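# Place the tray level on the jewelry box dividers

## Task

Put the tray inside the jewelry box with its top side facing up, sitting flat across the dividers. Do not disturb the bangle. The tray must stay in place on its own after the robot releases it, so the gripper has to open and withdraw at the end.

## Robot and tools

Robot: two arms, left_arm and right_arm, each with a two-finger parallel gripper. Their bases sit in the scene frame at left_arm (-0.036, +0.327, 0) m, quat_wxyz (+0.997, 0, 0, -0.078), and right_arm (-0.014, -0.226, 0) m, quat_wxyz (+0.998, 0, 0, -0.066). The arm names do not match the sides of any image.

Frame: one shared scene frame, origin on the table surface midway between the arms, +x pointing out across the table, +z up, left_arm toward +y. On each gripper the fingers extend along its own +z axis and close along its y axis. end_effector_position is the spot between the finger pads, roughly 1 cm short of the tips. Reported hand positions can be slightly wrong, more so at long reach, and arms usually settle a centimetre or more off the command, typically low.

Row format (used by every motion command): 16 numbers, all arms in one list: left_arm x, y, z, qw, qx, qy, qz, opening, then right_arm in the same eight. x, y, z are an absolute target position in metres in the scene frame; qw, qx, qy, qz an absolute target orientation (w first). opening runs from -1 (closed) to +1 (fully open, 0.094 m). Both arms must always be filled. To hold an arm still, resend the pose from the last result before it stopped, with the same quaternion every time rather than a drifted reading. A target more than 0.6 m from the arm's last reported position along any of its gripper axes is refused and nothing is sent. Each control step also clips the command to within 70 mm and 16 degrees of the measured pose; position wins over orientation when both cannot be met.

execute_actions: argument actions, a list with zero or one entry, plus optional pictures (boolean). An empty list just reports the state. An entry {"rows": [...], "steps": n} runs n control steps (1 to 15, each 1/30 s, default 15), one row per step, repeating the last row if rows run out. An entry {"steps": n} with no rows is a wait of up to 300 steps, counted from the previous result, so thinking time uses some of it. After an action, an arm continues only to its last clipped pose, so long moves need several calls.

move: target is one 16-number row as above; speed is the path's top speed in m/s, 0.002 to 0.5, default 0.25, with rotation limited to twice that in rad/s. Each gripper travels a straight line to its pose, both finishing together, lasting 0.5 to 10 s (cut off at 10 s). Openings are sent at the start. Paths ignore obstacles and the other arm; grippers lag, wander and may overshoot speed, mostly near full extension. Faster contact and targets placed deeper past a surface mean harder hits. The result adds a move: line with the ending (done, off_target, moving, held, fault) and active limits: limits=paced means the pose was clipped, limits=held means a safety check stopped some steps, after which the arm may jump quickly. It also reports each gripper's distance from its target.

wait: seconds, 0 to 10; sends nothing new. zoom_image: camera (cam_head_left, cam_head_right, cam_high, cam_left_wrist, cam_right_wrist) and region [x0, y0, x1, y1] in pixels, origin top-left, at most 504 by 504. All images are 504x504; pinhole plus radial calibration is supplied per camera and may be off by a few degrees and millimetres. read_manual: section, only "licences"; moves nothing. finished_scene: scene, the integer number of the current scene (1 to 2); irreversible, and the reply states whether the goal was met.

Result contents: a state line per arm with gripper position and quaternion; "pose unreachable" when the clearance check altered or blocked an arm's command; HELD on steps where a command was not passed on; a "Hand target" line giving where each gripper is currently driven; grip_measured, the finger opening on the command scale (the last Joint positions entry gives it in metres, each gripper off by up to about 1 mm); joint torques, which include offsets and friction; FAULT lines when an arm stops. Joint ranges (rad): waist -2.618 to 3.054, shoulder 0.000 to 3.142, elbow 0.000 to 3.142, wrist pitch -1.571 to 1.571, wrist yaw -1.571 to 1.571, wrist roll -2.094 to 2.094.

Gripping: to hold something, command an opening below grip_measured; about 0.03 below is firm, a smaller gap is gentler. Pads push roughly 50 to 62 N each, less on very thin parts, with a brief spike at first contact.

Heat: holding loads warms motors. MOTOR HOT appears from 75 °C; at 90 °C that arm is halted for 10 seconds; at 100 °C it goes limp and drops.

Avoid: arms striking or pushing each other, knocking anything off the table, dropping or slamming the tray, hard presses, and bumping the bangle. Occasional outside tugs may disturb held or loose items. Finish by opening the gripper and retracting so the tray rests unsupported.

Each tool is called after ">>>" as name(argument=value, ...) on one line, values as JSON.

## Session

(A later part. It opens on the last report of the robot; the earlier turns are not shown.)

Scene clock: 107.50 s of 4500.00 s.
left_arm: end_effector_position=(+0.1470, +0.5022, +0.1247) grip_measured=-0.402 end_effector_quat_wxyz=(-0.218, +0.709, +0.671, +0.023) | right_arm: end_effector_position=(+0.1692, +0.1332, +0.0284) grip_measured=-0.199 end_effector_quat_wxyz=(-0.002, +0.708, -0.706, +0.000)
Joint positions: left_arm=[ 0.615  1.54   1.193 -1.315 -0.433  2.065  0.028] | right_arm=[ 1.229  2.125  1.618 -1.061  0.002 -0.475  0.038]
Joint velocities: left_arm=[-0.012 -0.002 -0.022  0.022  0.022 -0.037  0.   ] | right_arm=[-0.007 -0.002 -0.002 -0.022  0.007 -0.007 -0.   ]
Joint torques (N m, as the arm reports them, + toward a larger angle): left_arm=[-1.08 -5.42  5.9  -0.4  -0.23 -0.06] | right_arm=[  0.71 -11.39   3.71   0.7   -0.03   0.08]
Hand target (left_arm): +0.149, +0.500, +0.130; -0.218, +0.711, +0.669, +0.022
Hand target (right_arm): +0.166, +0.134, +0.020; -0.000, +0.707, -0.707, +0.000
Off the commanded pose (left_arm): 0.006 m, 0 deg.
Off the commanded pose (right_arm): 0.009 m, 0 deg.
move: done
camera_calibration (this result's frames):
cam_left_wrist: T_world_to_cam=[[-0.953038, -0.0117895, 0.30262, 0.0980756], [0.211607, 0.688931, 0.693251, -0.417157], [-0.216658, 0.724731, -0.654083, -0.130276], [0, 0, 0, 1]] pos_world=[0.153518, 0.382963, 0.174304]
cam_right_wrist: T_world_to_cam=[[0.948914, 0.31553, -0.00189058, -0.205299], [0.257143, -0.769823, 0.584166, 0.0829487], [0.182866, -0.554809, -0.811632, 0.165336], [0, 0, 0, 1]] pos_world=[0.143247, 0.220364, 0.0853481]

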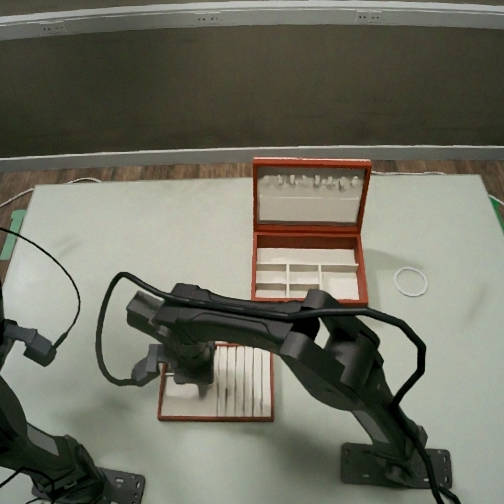

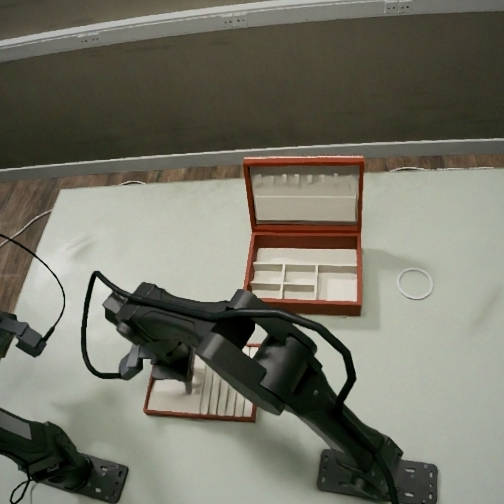

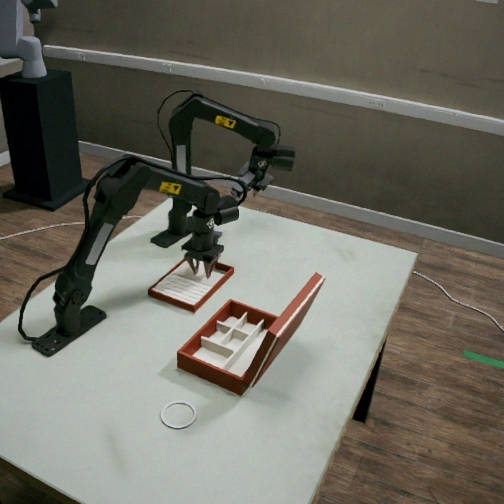

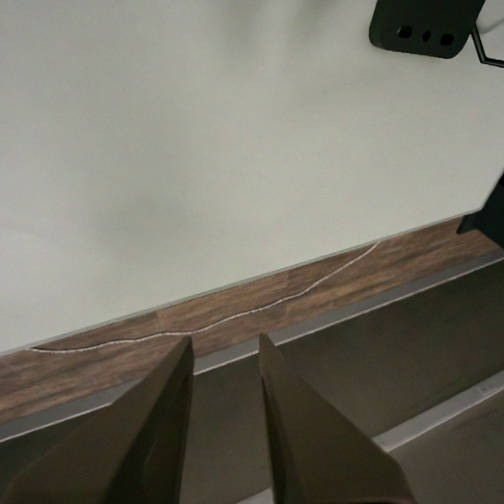

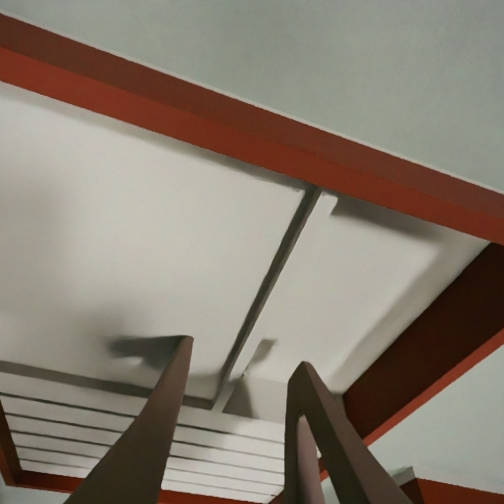

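>>> move(target=[0.149,0.5,0.13,-0.218,0.711,0.669,0.022,-0.4,0.168,0.133,0.022,0,-0.707,0.707,0,-1], speed=0.03)

>>> move(target=[0.149,0.5,0.13,-0.218,0.711,0.669,0.022,-0.4,0.19,0.05,0.135,0,-0.7,0.714,0,-1], speed=0.08)

>>> move(target=[0.149,0.5,0.13,-0.218,0.711,0.669,0.022,-0.4,0.385,-0.058,0.115,0,-0.688,0.725,0,-1], speed=0.08)

>>> zoom_image(camera="cam_head_left", region=[230, 200, 400, 340])

>>> zoom_image(camera="cam_high", region=[160, 260, 340, 400])

Scene clock: 123.97 s of 4500.00 s.
left_arm: end_effector_position=(+0.1470, +0.5022, +0.1247) grip_measured=-0.402 end_effector_quat_wxyz=(-0.218, +0.708, +0.671, +0.023) | right_arm: end_effector_position=(+0.1686, +0.1333, +0.0284) grip_measured=-0.979 end_effector_quat_wxyz=(-0.001, +0.708, -0.706, -0.001)
Joint positions: left_arm=[ 0.615  1.54   1.193 -1.315 -0.433  2.064  0.028] | right_arm=[ 1.229  2.125  1.618 -1.062 -0.002 -0.475  0.001]
Joint velocities: left_arm=[ 0.002  0.002 -0.002  0.007 -0.051  0.066 -0.   ] | right_arm=[ 0.007 -0.022  0.022 -0.051 -0.081  0.095 -0.001]
Joint torques (N m, as the arm reports them, + toward a larger angle): left_arm=[-1.06 -5.43  5.91 -0.39 -0.23 -0.06] | right_arm=[  0.08 -11.46   4.11   0.65   0.04   0.05]
Hand target (left_arm): +0.149, +0.500, +0.130; -0.218, +0.711, +0.669, +0.022
Hand target (right_arm): +0.168, +0.133, +0.022; +0.000, +0.707, -0.707, +0.000
Off the commanded pose (left_arm): 0.006 m, 0 deg.
Off the commanded pose (right_arm): 0.006 m, 0 deg.
After step 90, 12.77 s passed at rest.
move: done
camera_calibration (this result's frames):
cam_left_wrist: T_world_to_cam=[[-0.953073, -0.0121482, 0.302496, 0.0982765], [0.21128, 0.688935, 0.693347, -0.417123], [-0.216823, 0.724721, -0.654039, -0.130252], [0, 0, 0, 1]] pos_world=[0.153553, 0.382961, 0.174293]
cam_right_wrist: T_world_to_cam=[[0.948899, 0.315544, -0.00484227, -0.204651], [0.259138, -0.770335, 0.582607, 0.082972], [0.180108, -0.55409, -0.812739, 0.165912], [0, 0, 0, 1]] pos_world=[0.142809, 0.220423, 0.0855125]

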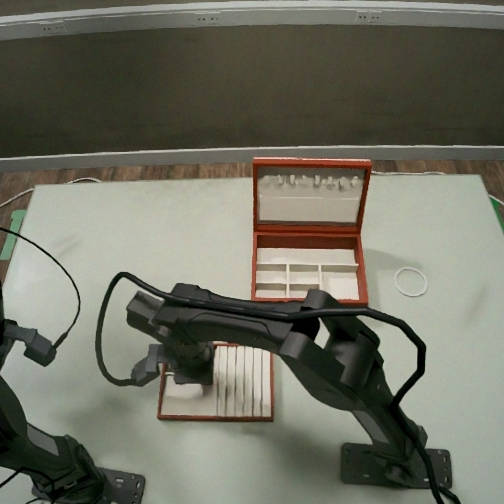

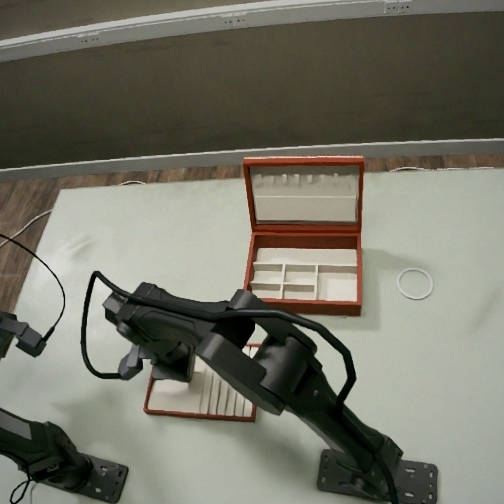

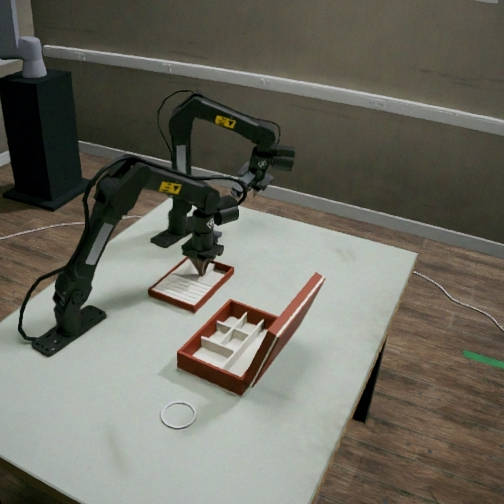

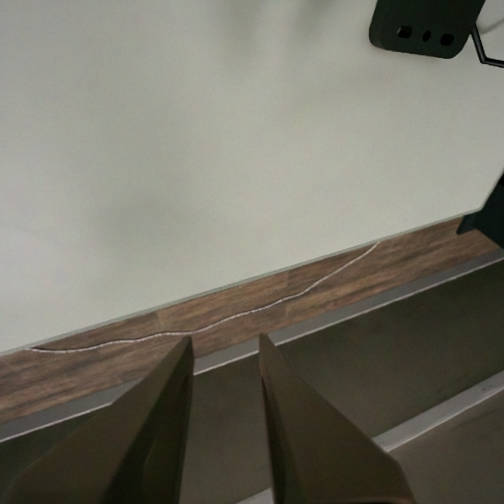

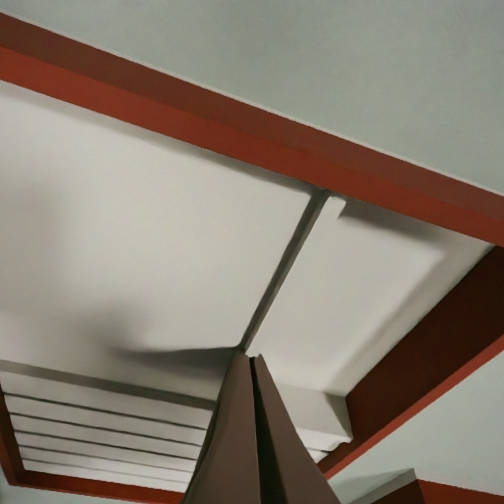

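Scene clock: 126.10 s of 4500.00 s.
left_arm: end_effector_position=(+0.1470, +0.5022, +0.1247) grip_measured=-0.402 end_effector_quat_wxyz=(-0.218, +0.708, +0.671, +0.023) | right_arm: end_effector_position=(+0.1884, +0.0520, +0.1165) grip_measured=-0.979 end_effector_quat_wxyz=(+0.017, +0.698, -0.716, +0.002)
Joint positions: left_arm=[ 0.615  1.54   1.193 -1.315 -0.433  2.064  0.028] | right_arm=[ 1.07   1.88   1.618 -1.345 -0.002 -0.608  0.001]
Joint velocities: left_arm=[ 0.002  0.002  0.002 -0.007  0.007 -0.081  0.   ] | right_arm=[ 0.007  0.012  0.007  0.007 -0.037 -0.037  0.001]
Joint torques (N m, as the arm reports them, + toward a larger angle): left_arm=[-1.09 -5.41  5.9  -0.39 -0.23 -0.06] | right_arm=[ -0.79 -12.53   7.23   0.14   0.06  -0.09]
Hand target (left_arm): +0.149, +0.500, +0.130; -0.218, +0.711, +0.669, +0.022
Hand target (right_arm): +0.191, +0.050, +0.134; +0.000, +0.700, -0.714, +0.001
Off the commanded pose (left_arm): 0.006 m, 0 deg.
Off the commanded pose (right_arm): 0.019 m, 2 deg.
move: off_target (right_arm)
camera_calibration (this result's frames):
cam_left_wrist: T_world_to_cam=[[-0.953073, -0.0121482, 0.302496, 0.0982765], [0.21128, 0.688935, 0.693347, -0.417123], [-0.216823, 0.724721, -0.654039, -0.130252], [0, 0, 0, 1]] pos_world=[0.153553, 0.382961, 0.174293]
cam_right_wrist: T_world_to_cam=[[0.956544, 0.28949, -0.0349154, -0.193948], [0.251558, -0.758741, 0.600858, -0.0374828], [0.14745, -0.583531, -0.798593, 0.194902], [0, 0, 0, 1]] pos_world=[0.166211, 0.141438, 0.171397]

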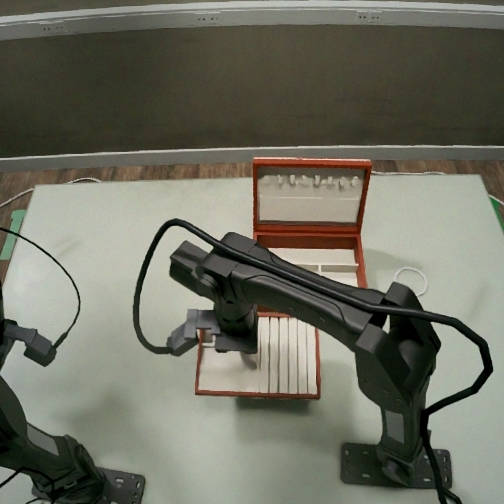

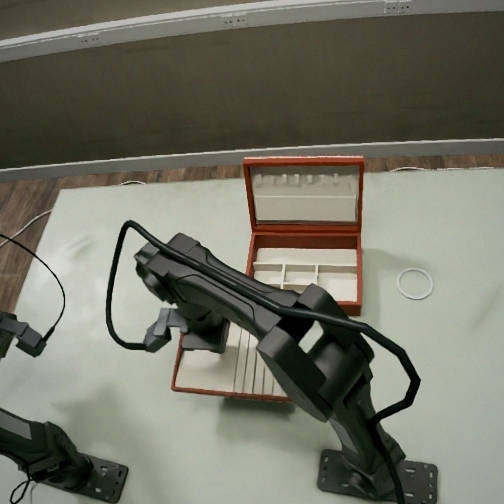

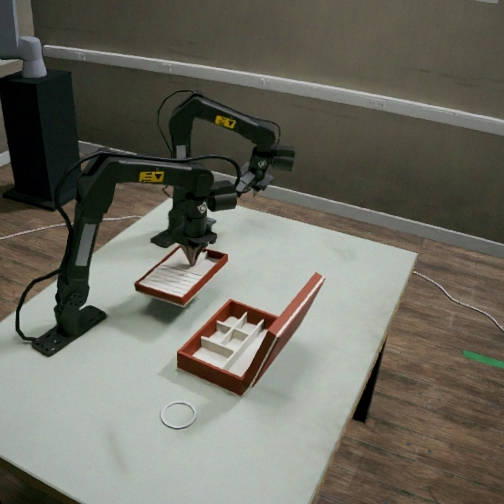

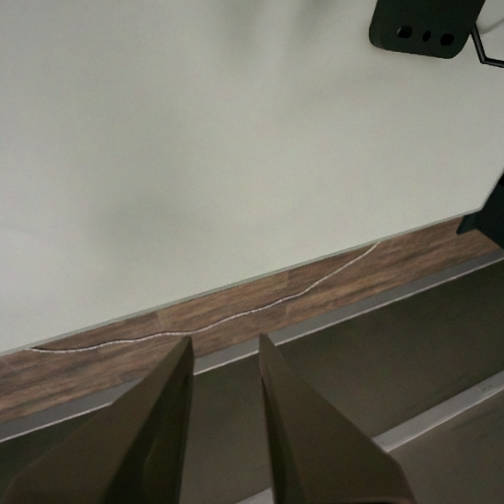

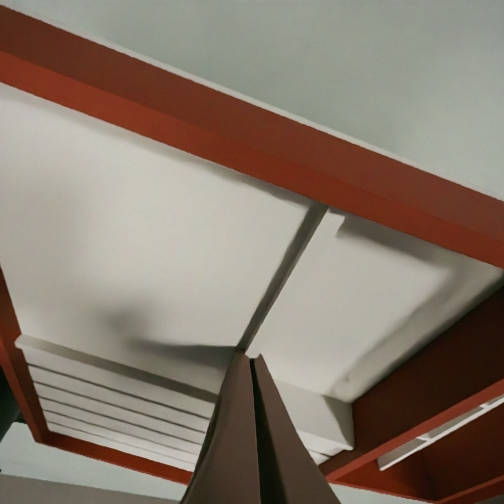

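Scene clock: 129.40 s of 4500.00 s.
left_arm: end_effector_position=(+0.1470, +0.5022, +0.1247) grip_measured=-0.402 end_effector_quat_wxyz=(-0.218, +0.708, +0.671, +0.023) | right_arm: end_effector_position=(+0.3833, -0.0558, +0.1018) grip_measured=-0.979 end_effector_quat_wxyz=(+0.010, +0.686, -0.728, -0.003)
Joint positions: left_arm=[ 0.615  1.54   1.193 -1.315 -0.433  2.064  0.028] | right_arm=[ 0.534  2.252  2.117 -1.456  0.002 -1.108  0.001]
Joint velocities: left_arm=[-0.022  0.007 -0.002  0.051  0.007  0.007  0.001] | right_arm=[-0.007 -0.032  0.007  0.022  0.022  0.037  0.   ]
Joint torques (N m, as the arm reports them, + toward a larger angle): left_arm=[-1.1  -5.44  5.91 -0.39 -0.23 -0.06] | right_arm=[ -0.48 -13.85   8.42   0.18   0.03  -0.12]
Hand target (left_arm): +0.149, +0.500, +0.130; -0.218, +0.711, +0.669, +0.022
Hand target (right_arm): +0.386, -0.057, +0.115; +0.001, +0.688, -0.726, +0.002
Off the commanded pose (left_arm): 0.006 m, 0 deg.
Off the commanded pose (right_arm): 0.013 m, 1 deg.
move: off_target (right_arm)
camera_calibration (this result's frames):
cam_left_wrist: T_world_to_cam=[[-0.953073, -0.0121482, 0.302496, 0.0982765], [0.21128, 0.688935, 0.693347, -0.417123], [-0.216823, 0.724721, -0.654039, -0.130252], [0, 0, 0, 1]] pos_world=[0.153553, 0.382961, 0.174293]
cam_right_wrist: T_world_to_cam=[[0.966383, 0.255816, -0.025726, -0.356257], [0.22148, -0.777483, 0.588614, -0.147708], [0.130575, -0.574525, -0.808004, 0.0995123], [0, 0, 0, 1]] pos_world=[0.364001, 0.0334682, 0.158184]

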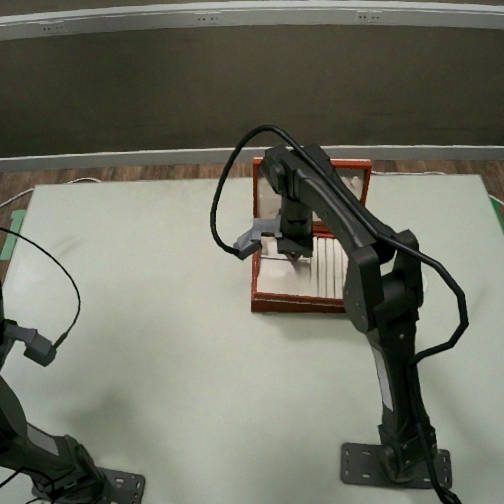

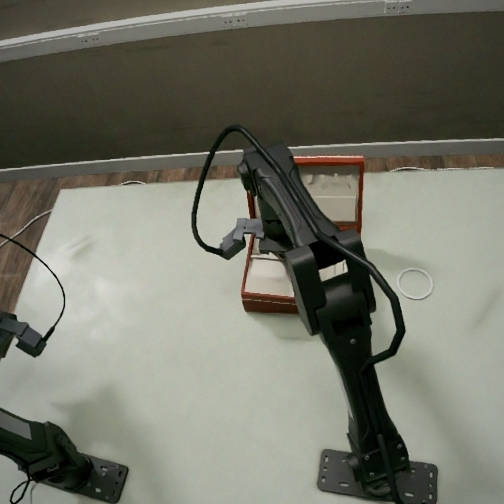

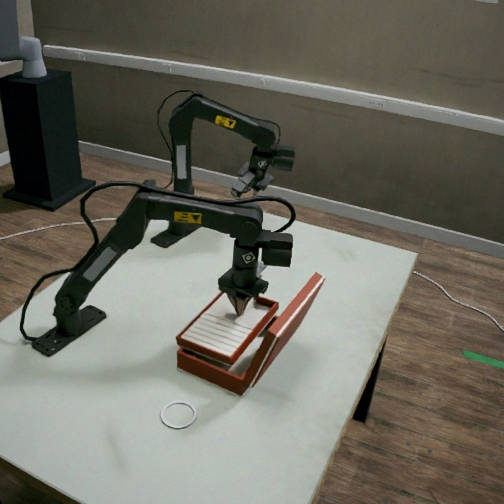

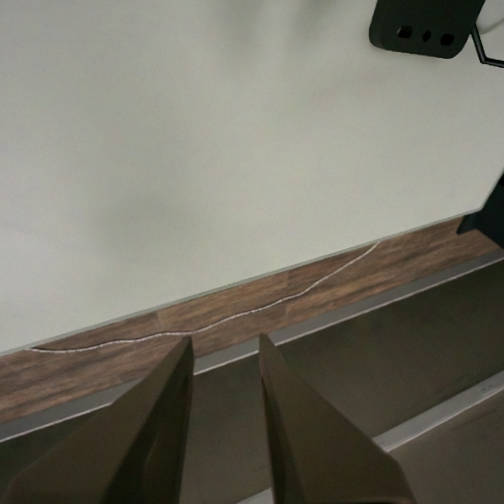

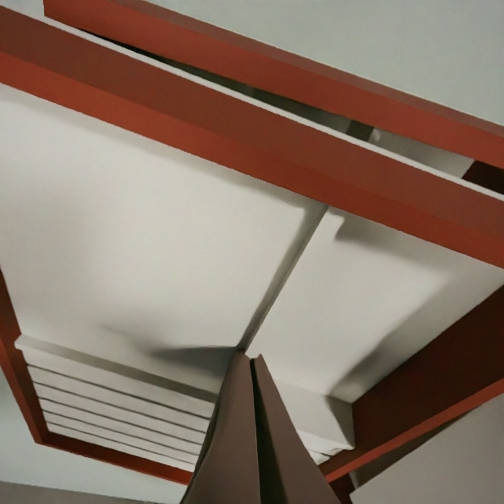

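Region (230, 200, 400, 340) of cam_head_left's 504x504 image, scaled by 2.965, with more detail than that image has; it fills the top 415 rows of this view, and the rest is white.

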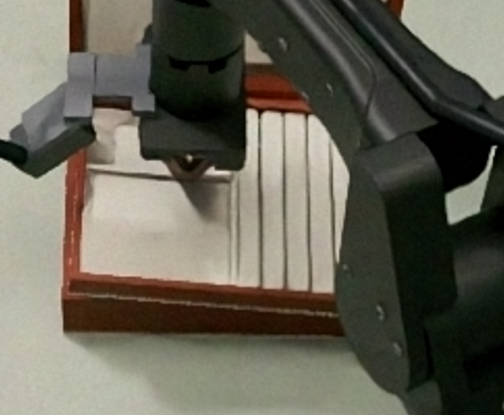

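Region (160, 260, 340, 400) of cam_high's 504x504 image, scaled by 2.800, with more detail than that image has.

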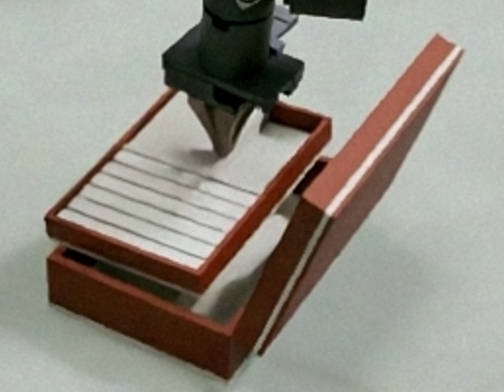

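>>> move(target=[0.149,0.5,0.13,-0.218,0.711,0.669,0.022,-0.4,0.397,-0.054,0.108,0,-0.705,0.709,0,-1], speed=0.02)

>>> zoom_image(camera="cam_head_left", region=[230, 200, 400, 340])

>>> zoom_image(camera="cam_high", region=[160, 260, 340, 400])

Scene clock: 139.17 s of 4500.00 s.
left_arm: end_effector_position=(+0.1470, +0.5022, +0.1247) grip_measured=-0.402 end_effector_quat_wxyz=(-0.218, +0.708, +0.671, +0.023) | right_arm: end_effector_position=(+0.3926, -0.0518, +0.0951) grip_measured=-0.979 end_effector_quat_wxyz=(+0.010, +0.703, -0.711, -0.003)
Joint positions: left_arm=[ 0.615  1.54   1.193 -1.315 -0.433  2.064  0.028] | right_arm=[ 0.534  2.305  2.18  -1.467  0.002 -1.157  0.001]
Joint velocities: left_arm=[ 0.022 -0.007  0.007 -0.051 -0.037 -0.037 -0.   ] | right_arm=[-0.002  0.007  0.007 -0.051  0.037 -0.037  0.001]
Joint torques (N m, as the arm reports them, + toward a larger angle): left_arm=[-1.09 -5.45  5.91 -0.4  -0.22 -0.06] | right_arm=[ -0.72 -14.12   8.25   0.22  -0.01  -0.1 ]
Hand target (left_arm): +0.149, +0.500, +0.130; -0.218, +0.711, +0.669, +0.022
Hand target (right_arm): +0.397, -0.054, +0.108; -0.000, +0.705, -0.709, +0.001
Off the commanded pose (left_arm): 0.006 m, 0 deg.
Off the commanded pose (right_arm): 0.014 m, 1 deg.
After step 90, 5.10 s passed at rest.
move: off_target (right_arm)
camera_calibration (this result's frames):
cam_left_wrist: T_world_to_cam=[[-0.953073, -0.0121482, 0.302496, 0.0982765], [0.21128, 0.688935, 0.693347, -0.417123], [-0.216823, 0.724721, -0.654039, -0.130252], [0, 0, 0, 1]] pos_world=[0.153553, 0.382961, 0.174293]
cam_right_wrist: T_world_to_cam=[[0.952467, 0.303403, -0.0274386, -0.358364], [0.260851, -0.765717, 0.587907, -0.157497], [0.157363, -0.567119, -0.808463, 0.0850474], [0, 0, 0, 1]] pos_world=[0.36903, 0.0363631, 0.151518]

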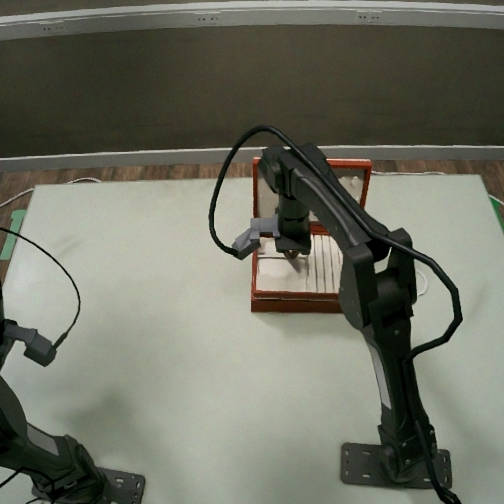

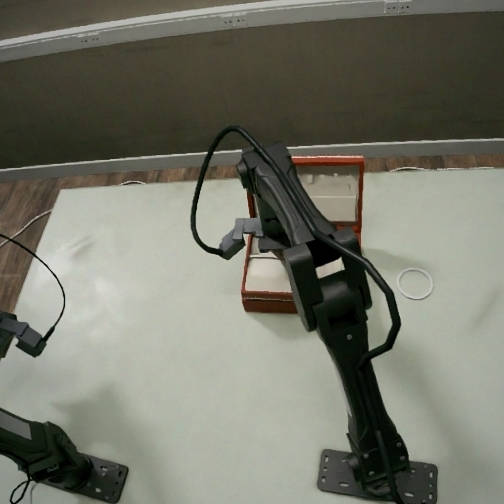

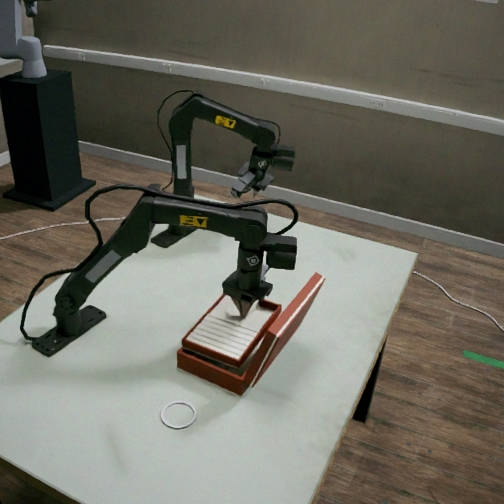

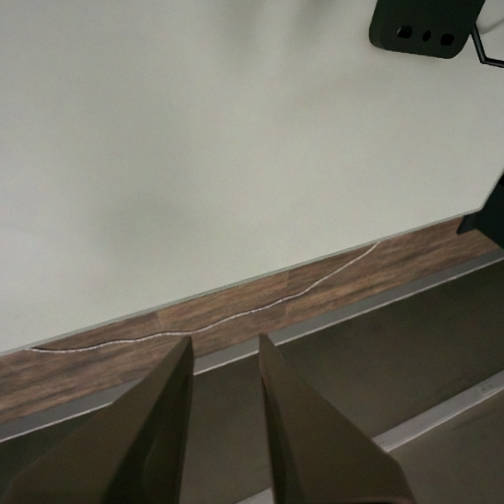

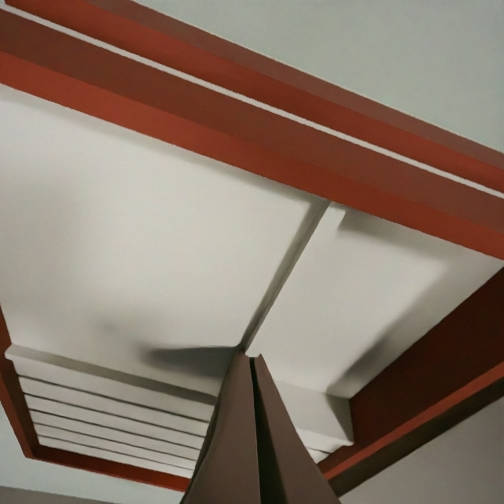

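Region (230, 200, 400, 340) of cam_head_left's 504x504 image, scaled by 2.965, with more detail than that image has; it fills the top 415 rows of this view, and the rest is white.

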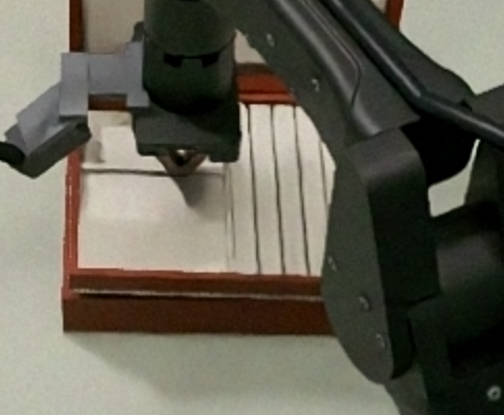

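Region (160, 260, 340, 400) of cam_high's 504x504 image, scaled by 2.800, with more detail than that image has.

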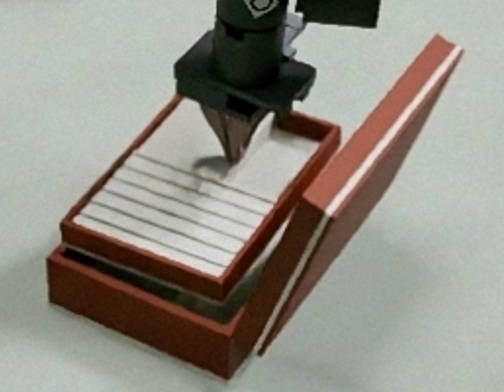

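Aligned; needs about −4 mm y, +4 mm x.

>>> move(target=[0.149,0.5,0.13,-0.218,0.711,0.669,0.022,-0.4,0.398,-0.061,0.088,0,-0.705,0.709,0,-1], speed=0.015)

>>> zoom_image(camera="cam_head_left", region=[230, 200, 400, 340])

>>> zoom_image(camera="cam_high", region=[160, 260, 340, 400])

Scene clock: 146.53 s of 4500.00 s.
left_arm: end_effector_position=(+0.1470, +0.5022, +0.1247) grip_measured=-0.402 end_effector_quat_wxyz=(-0.218, +0.708, +0.671, +0.023) | right_arm: end_effector_position=(+0.3951, -0.0557, +0.0840) grip_measured=-0.979 end_effector_quat_wxyz=(+0.011, +0.704, -0.710, -0.004)
Joint positions: left_arm=[ 0.615  1.54   1.193 -1.315 -0.433  2.064  0.028] | right_arm=[ 0.524  2.305  2.136 -1.424  0.    -1.171  0.001]
Joint velocities: left_arm=[-0.002  0.017  0.007  0.007  0.007 -0.037 -0.001] | right_arm=[ 0.002  0.012  0.002  0.007 -0.081 -0.037  0.001]
Joint torques (N m, as the arm reports them, + toward a larger angle): left_arm=[-1.09 -5.43  5.9  -0.39 -0.23 -0.06] | right_arm=[ -1.31 -15.61   3.51   0.63   0.01  -0.14]
Hand target (left_arm): +0.149, +0.500, +0.130; -0.218, +0.711, +0.669, +0.022
Hand target (right_arm): +0.398, -0.061, +0.088; +0.001, +0.705, -0.709, +0.000
Off the commanded pose (left_arm): 0.006 m, 0 deg.
Off the commanded pose (right_arm): 0.007 m, 1 deg.
After step 90, 3.30 s passed at rest.
move: done
camera_calibration (this result's frames):
cam_left_wrist: T_world_to_cam=[[-0.953073, -0.0121482, 0.302496, 0.0982765], [0.21128, 0.688935, 0.693347, -0.417123], [-0.216823, 0.724721, -0.654039, -0.130252], [0, 0, 0, 1]] pos_world=[0.153553, 0.382961, 0.174293]
cam_right_wrist: T_world_to_cam=[[0.951617, 0.305943, -0.0287175, -0.359245], [0.263828, -0.765541, 0.586806, -0.155646], [0.157545, -0.565991, -0.809218, 0.0735405], [0, 0, 0, 1]] pos_world=[0.371341, 0.0323782, 0.140528]

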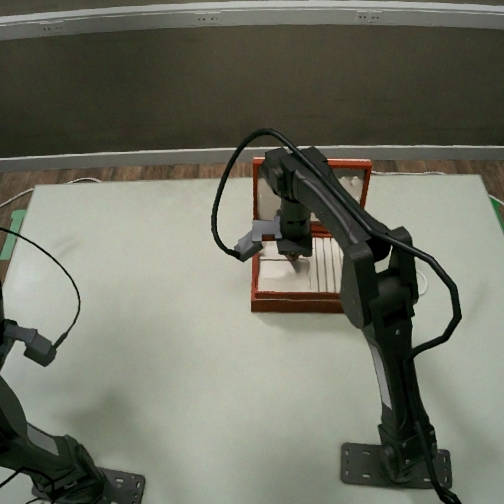

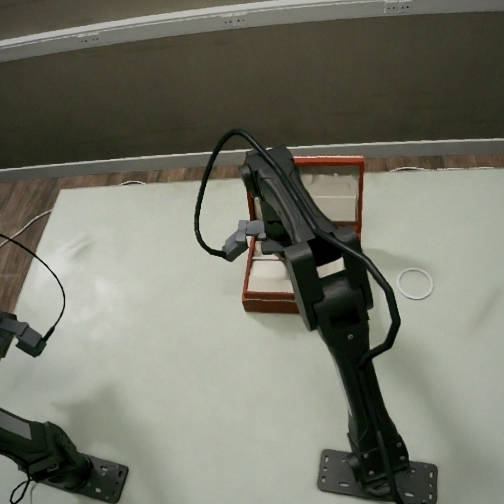

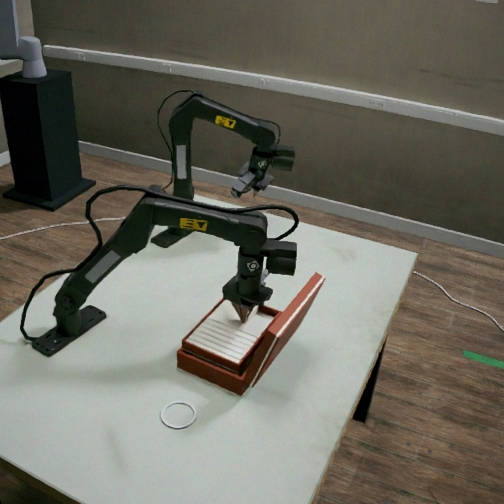

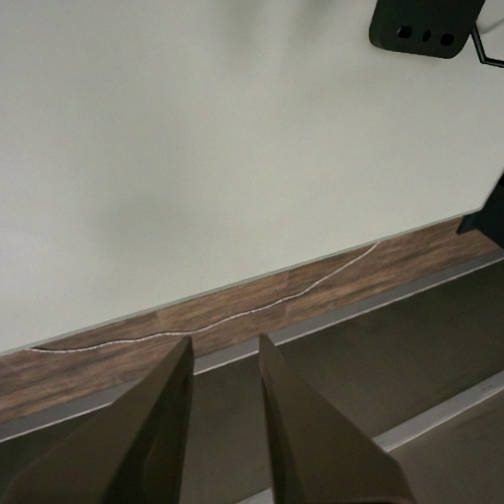

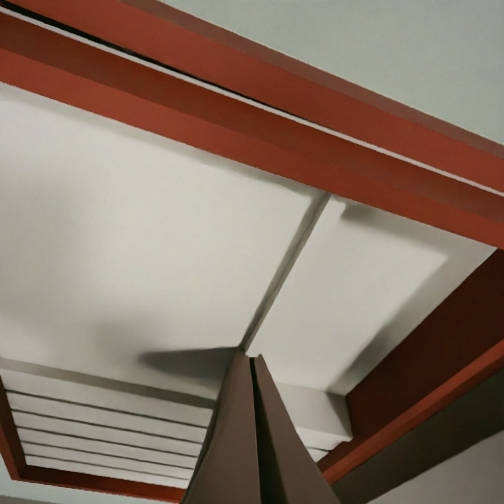

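Region (230, 200, 400, 340) of cam_head_left's 504x504 image, scaled by 2.965, with more detail than that image has; it fills the top 415 rows of this view, and the rest is white.

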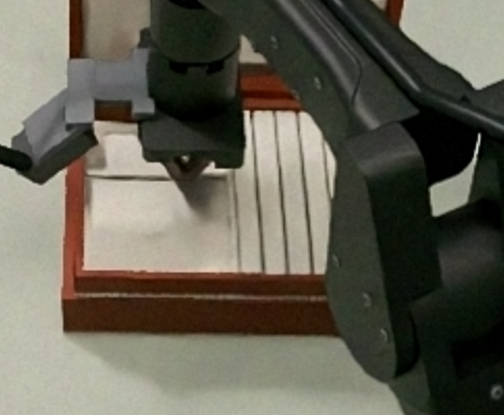

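Region (160, 260, 340, 400) of cam_high's 504x504 image, scaled by 2.800, with more detail than that image has.

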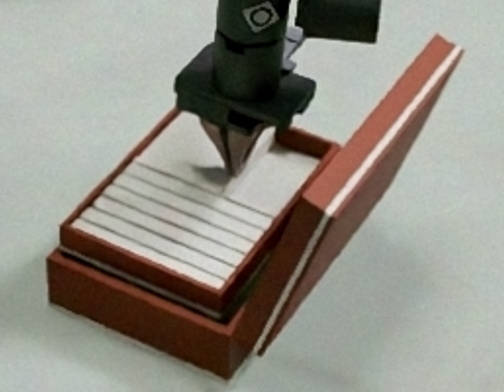

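Resting on front rim; more +x.

>>> move(target=[0.149,0.5,0.13,-0.218,0.711,0.669,0.022,-0.4,0.408,-0.058,0.085,0,-0.7,0.714,0,-1], speed=0.01)

>>> zoom_image(camera="cam_head_left", region=[230, 200, 400, 340])

>>> zoom_image(camera="cam_high", region=[160, 260, 340, 400])

Scene clock: 155.23 s of 4500.00 s.
left_arm: end_effector_position=(+0.1470, +0.5022, +0.1247) grip_measured=-0.402 end_effector_quat_wxyz=(-0.218, +0.708, +0.671, +0.023) | right_arm: end_effector_position=(+0.3976, -0.0580, +0.0718) grip_measured=-0.979 end_effector_quat_wxyz=(+0.022, +0.702, -0.712, -0.008)
Joint positions: left_arm=[ 0.615  1.54   1.193 -1.315 -0.433  2.064  0.028] | right_arm=[ 0.517  2.344  2.153 -1.428  0.002 -1.171  0.001]
Joint velocities: left_arm=[-0.002  0.012 -0.002 -0.066 -0.081  0.022 -0.   ] | right_arm=[ 0.017 -0.022  0.007 -0.095 -0.007 -0.095  0.   ]
Joint torques (N m, as the arm reports them, + toward a larger angle): left_arm=[-1.1  -5.42  5.91 -0.4  -0.24 -0.06] | right_arm=[ -0.74 -14.94   8.01   0.42   0.    -0.03]
Hand target (left_arm): +0.149, +0.500, +0.130; -0.218, +0.711, +0.669, +0.022
Hand target (right_arm): +0.408, -0.058, +0.085; +0.000, +0.700, -0.714, +0.000
Off the commanded pose (left_arm): 0.006 m, 0 deg.
Off the commanded pose (right_arm): 0.017 m, 3 deg.
After step 90, 4.00 s passed at rest.
move: off_target (right_arm)
camera_calibration (this result's frames):
cam_left_wrist: T_world_to_cam=[[-0.953073, -0.0121482, 0.302496, 0.0982765], [0.21128, 0.688935, 0.693347, -0.417123], [-0.216823, 0.724721, -0.654039, -0.130252], [0, 0, 0, 1]] pos_world=[0.153553, 0.382961, 0.174293]
cam_right_wrist: T_world_to_cam=[[0.952511, 0.299733, -0.0536983, -0.360246], [0.272641, -0.760936, 0.588765, -0.154279], [0.135611, -0.575445, -0.806519, 0.0699463], [0, 0, 0, 1]] pos_world=[0.375716, 0.0308313, 0.127903]

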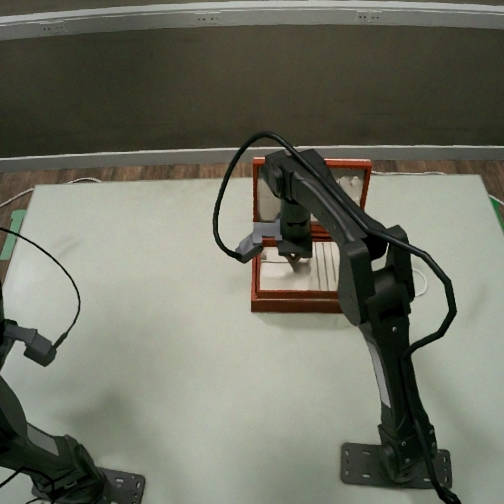

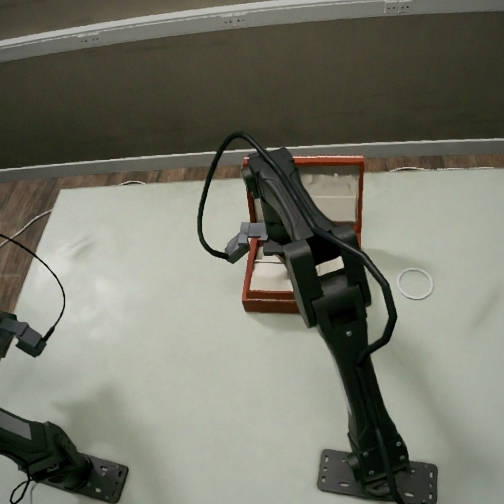

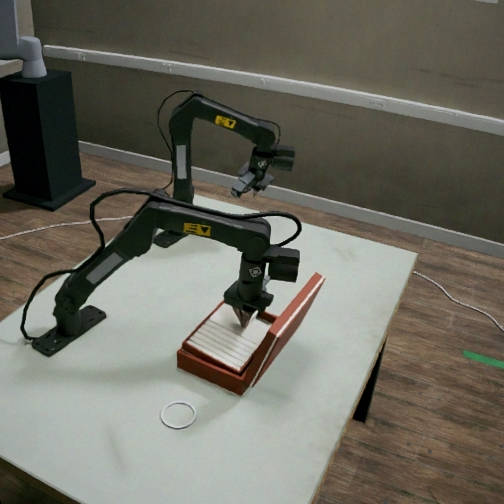

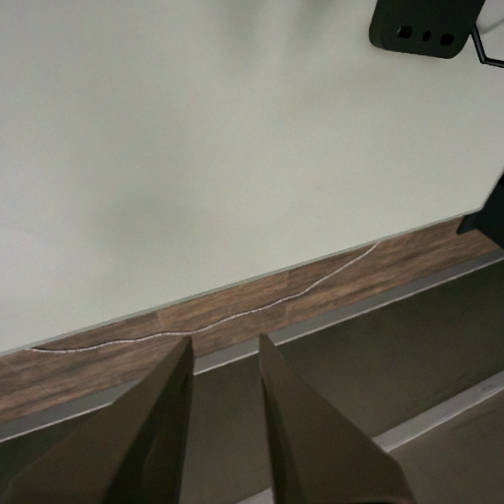

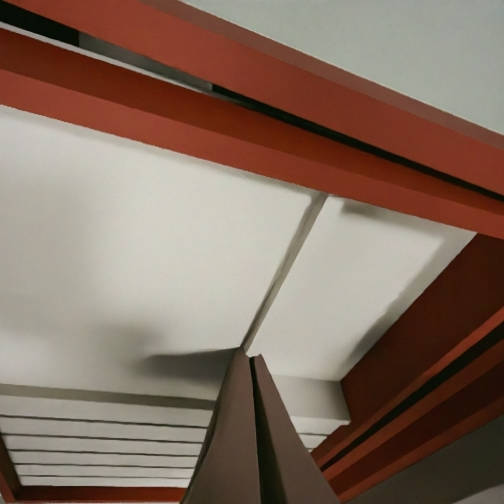

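Region (230, 200, 400, 340) of cam_head_left's 504x504 image, scaled by 2.965, with more detail than that image has; it fills the top 415 rows of this view, and the rest is white.

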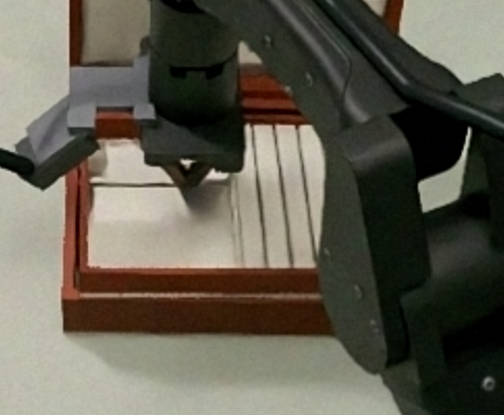

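Region (160, 260, 340, 400) of cam_high's 504x504 image, scaled by 2.800, with more detail than that image has.

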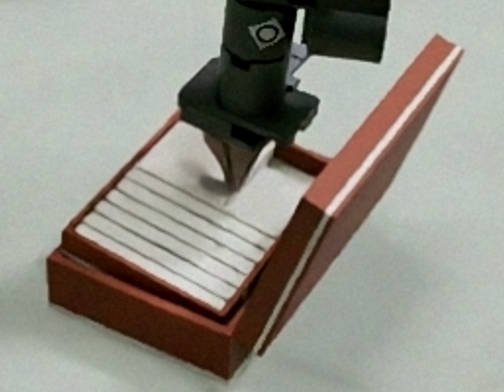

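>>> move(target=[0.149,0.5,0.13,-0.218,0.711,0.669,0.022,-0.4,0.412,-0.05,0.092,0,-0.71,0.704,0,-1], speed=0.01)

>>> zoom_image(camera="cam_head_left", region=[230, 200, 400, 340])

>>> zoom_image(camera="cam_high", region=[160, 260, 340, 400])

Scene clock: 165.67 s of 4500.00 s.
left_arm: end_effector_position=(+0.1470, +0.5022, +0.1247) grip_measured=-0.402 end_effector_quat_wxyz=(-0.218, +0.708, +0.671, +0.023) | right_arm: end_effector_position=(+0.4059, -0.0561, +0.0769) grip_measured=-0.980 end_effector_quat_wxyz=(+0.022, +0.703, -0.711, -0.004)
Joint positions: left_arm=[ 0.615  1.54   1.193 -1.315 -0.433  2.064  0.028] | right_arm=[ 0.517  2.388  2.251 -1.477  0.009 -1.173  0.001]
Joint velocities: left_arm=[ 0.007  0.012 -0.007 -0.037  0.022  0.022 -0.   ] | right_arm=[ 0.002  0.017  0.002 -0.022  0.037  0.051 -0.   ]
Joint torques (N m, as the arm reports them, + toward a larger angle): left_arm=[-1.09 -5.39  5.89 -0.4  -0.22 -0.05] | right_arm=[  0.42 -15.08   8.8    0.27  -0.06  -0.18]
Hand target (left_arm): +0.149, +0.500, +0.130; -0.218, +0.711, +0.669, +0.022
Hand target (right_arm): +0.412, -0.050, +0.092; -0.001, +0.710, -0.704, +0.001
Off the commanded pose (left_arm): 0.006 m, 0 deg.
Off the commanded pose (right_arm): 0.017 m, 3 deg.
After step 90, 4.57 s passed at rest.
move: off_target (right_arm)
camera_calibration (this result's frames):
cam_left_wrist: T_world_to_cam=[[-0.953073, -0.0121482, 0.302496, 0.0982765], [0.21128, 0.688935, 0.693347, -0.417123], [-0.216823, 0.724721, -0.654039, -0.130252], [0, 0, 0, 1]] pos_world=[0.153553, 0.382961, 0.174293]
cam_right_wrist: T_world_to_cam=[[0.952326, 0.301255, -0.0481636, -0.368687], [0.269665, -0.757391, 0.594675, -0.157165], [0.14267, -0.579313, -0.802522, 0.0706675], [0, 0, 0, 1]] pos_world=[0.38341, 0.0329721, 0.132417]

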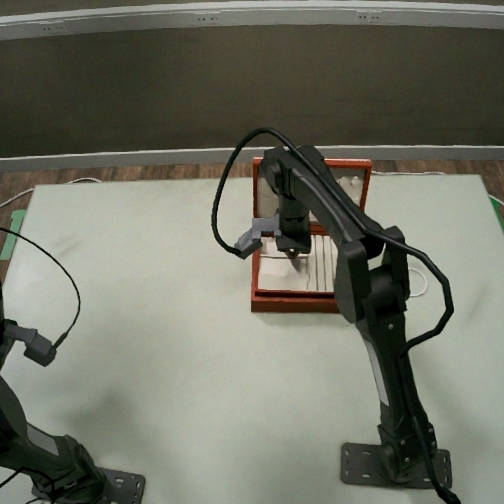

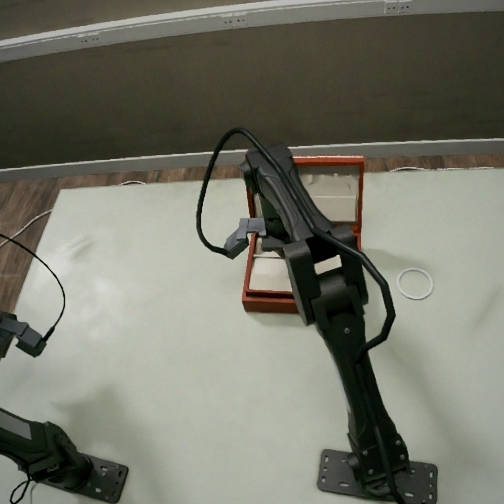

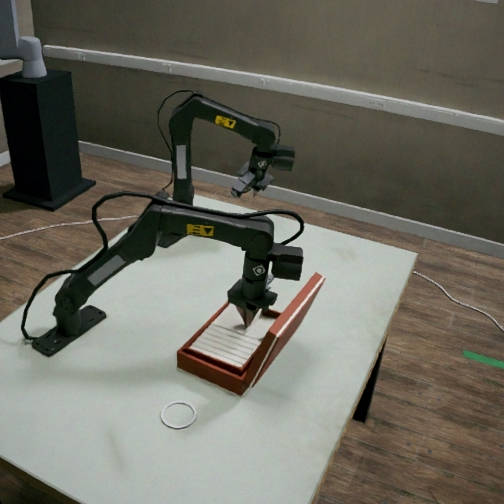

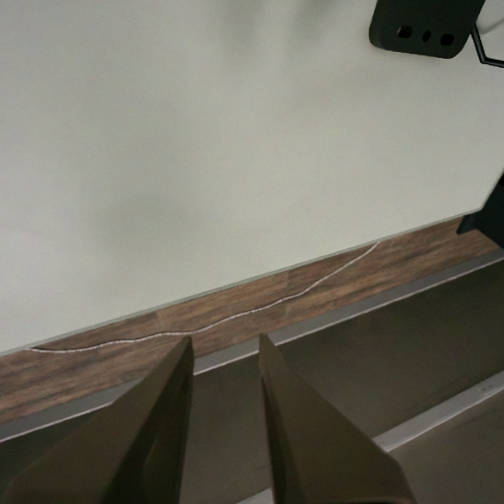

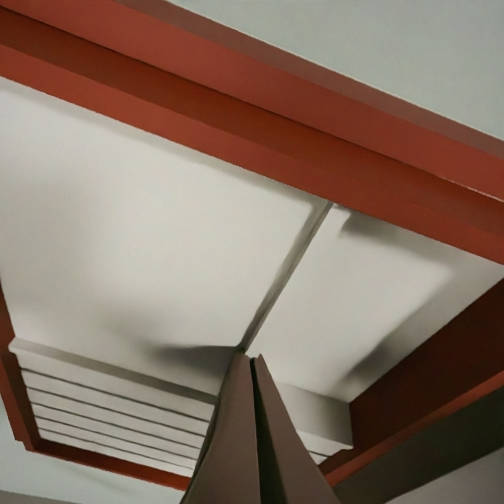

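Region (230, 200, 400, 340) of cam_head_left's 504x504 image, scaled by 2.965, with more detail than that image has; it fills the top 415 rows of this view, and the rest is white.

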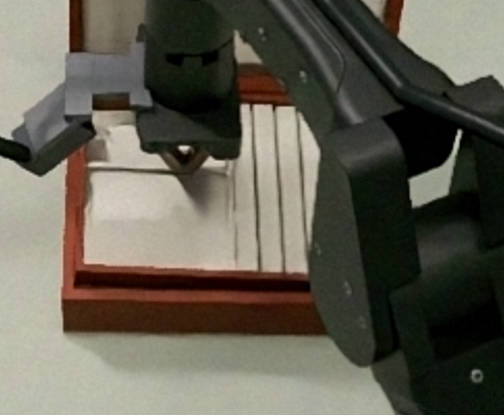

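Region (160, 260, 340, 400) of cam_high's 504x504 image, scaled by 2.800, with more detail than that image has.

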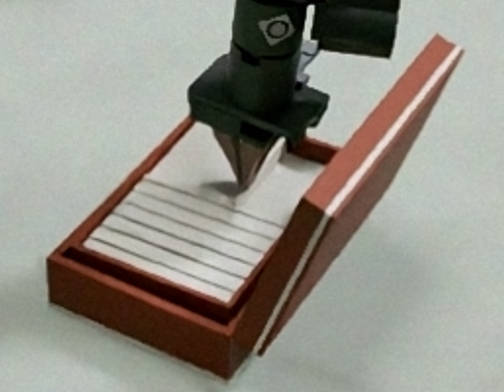

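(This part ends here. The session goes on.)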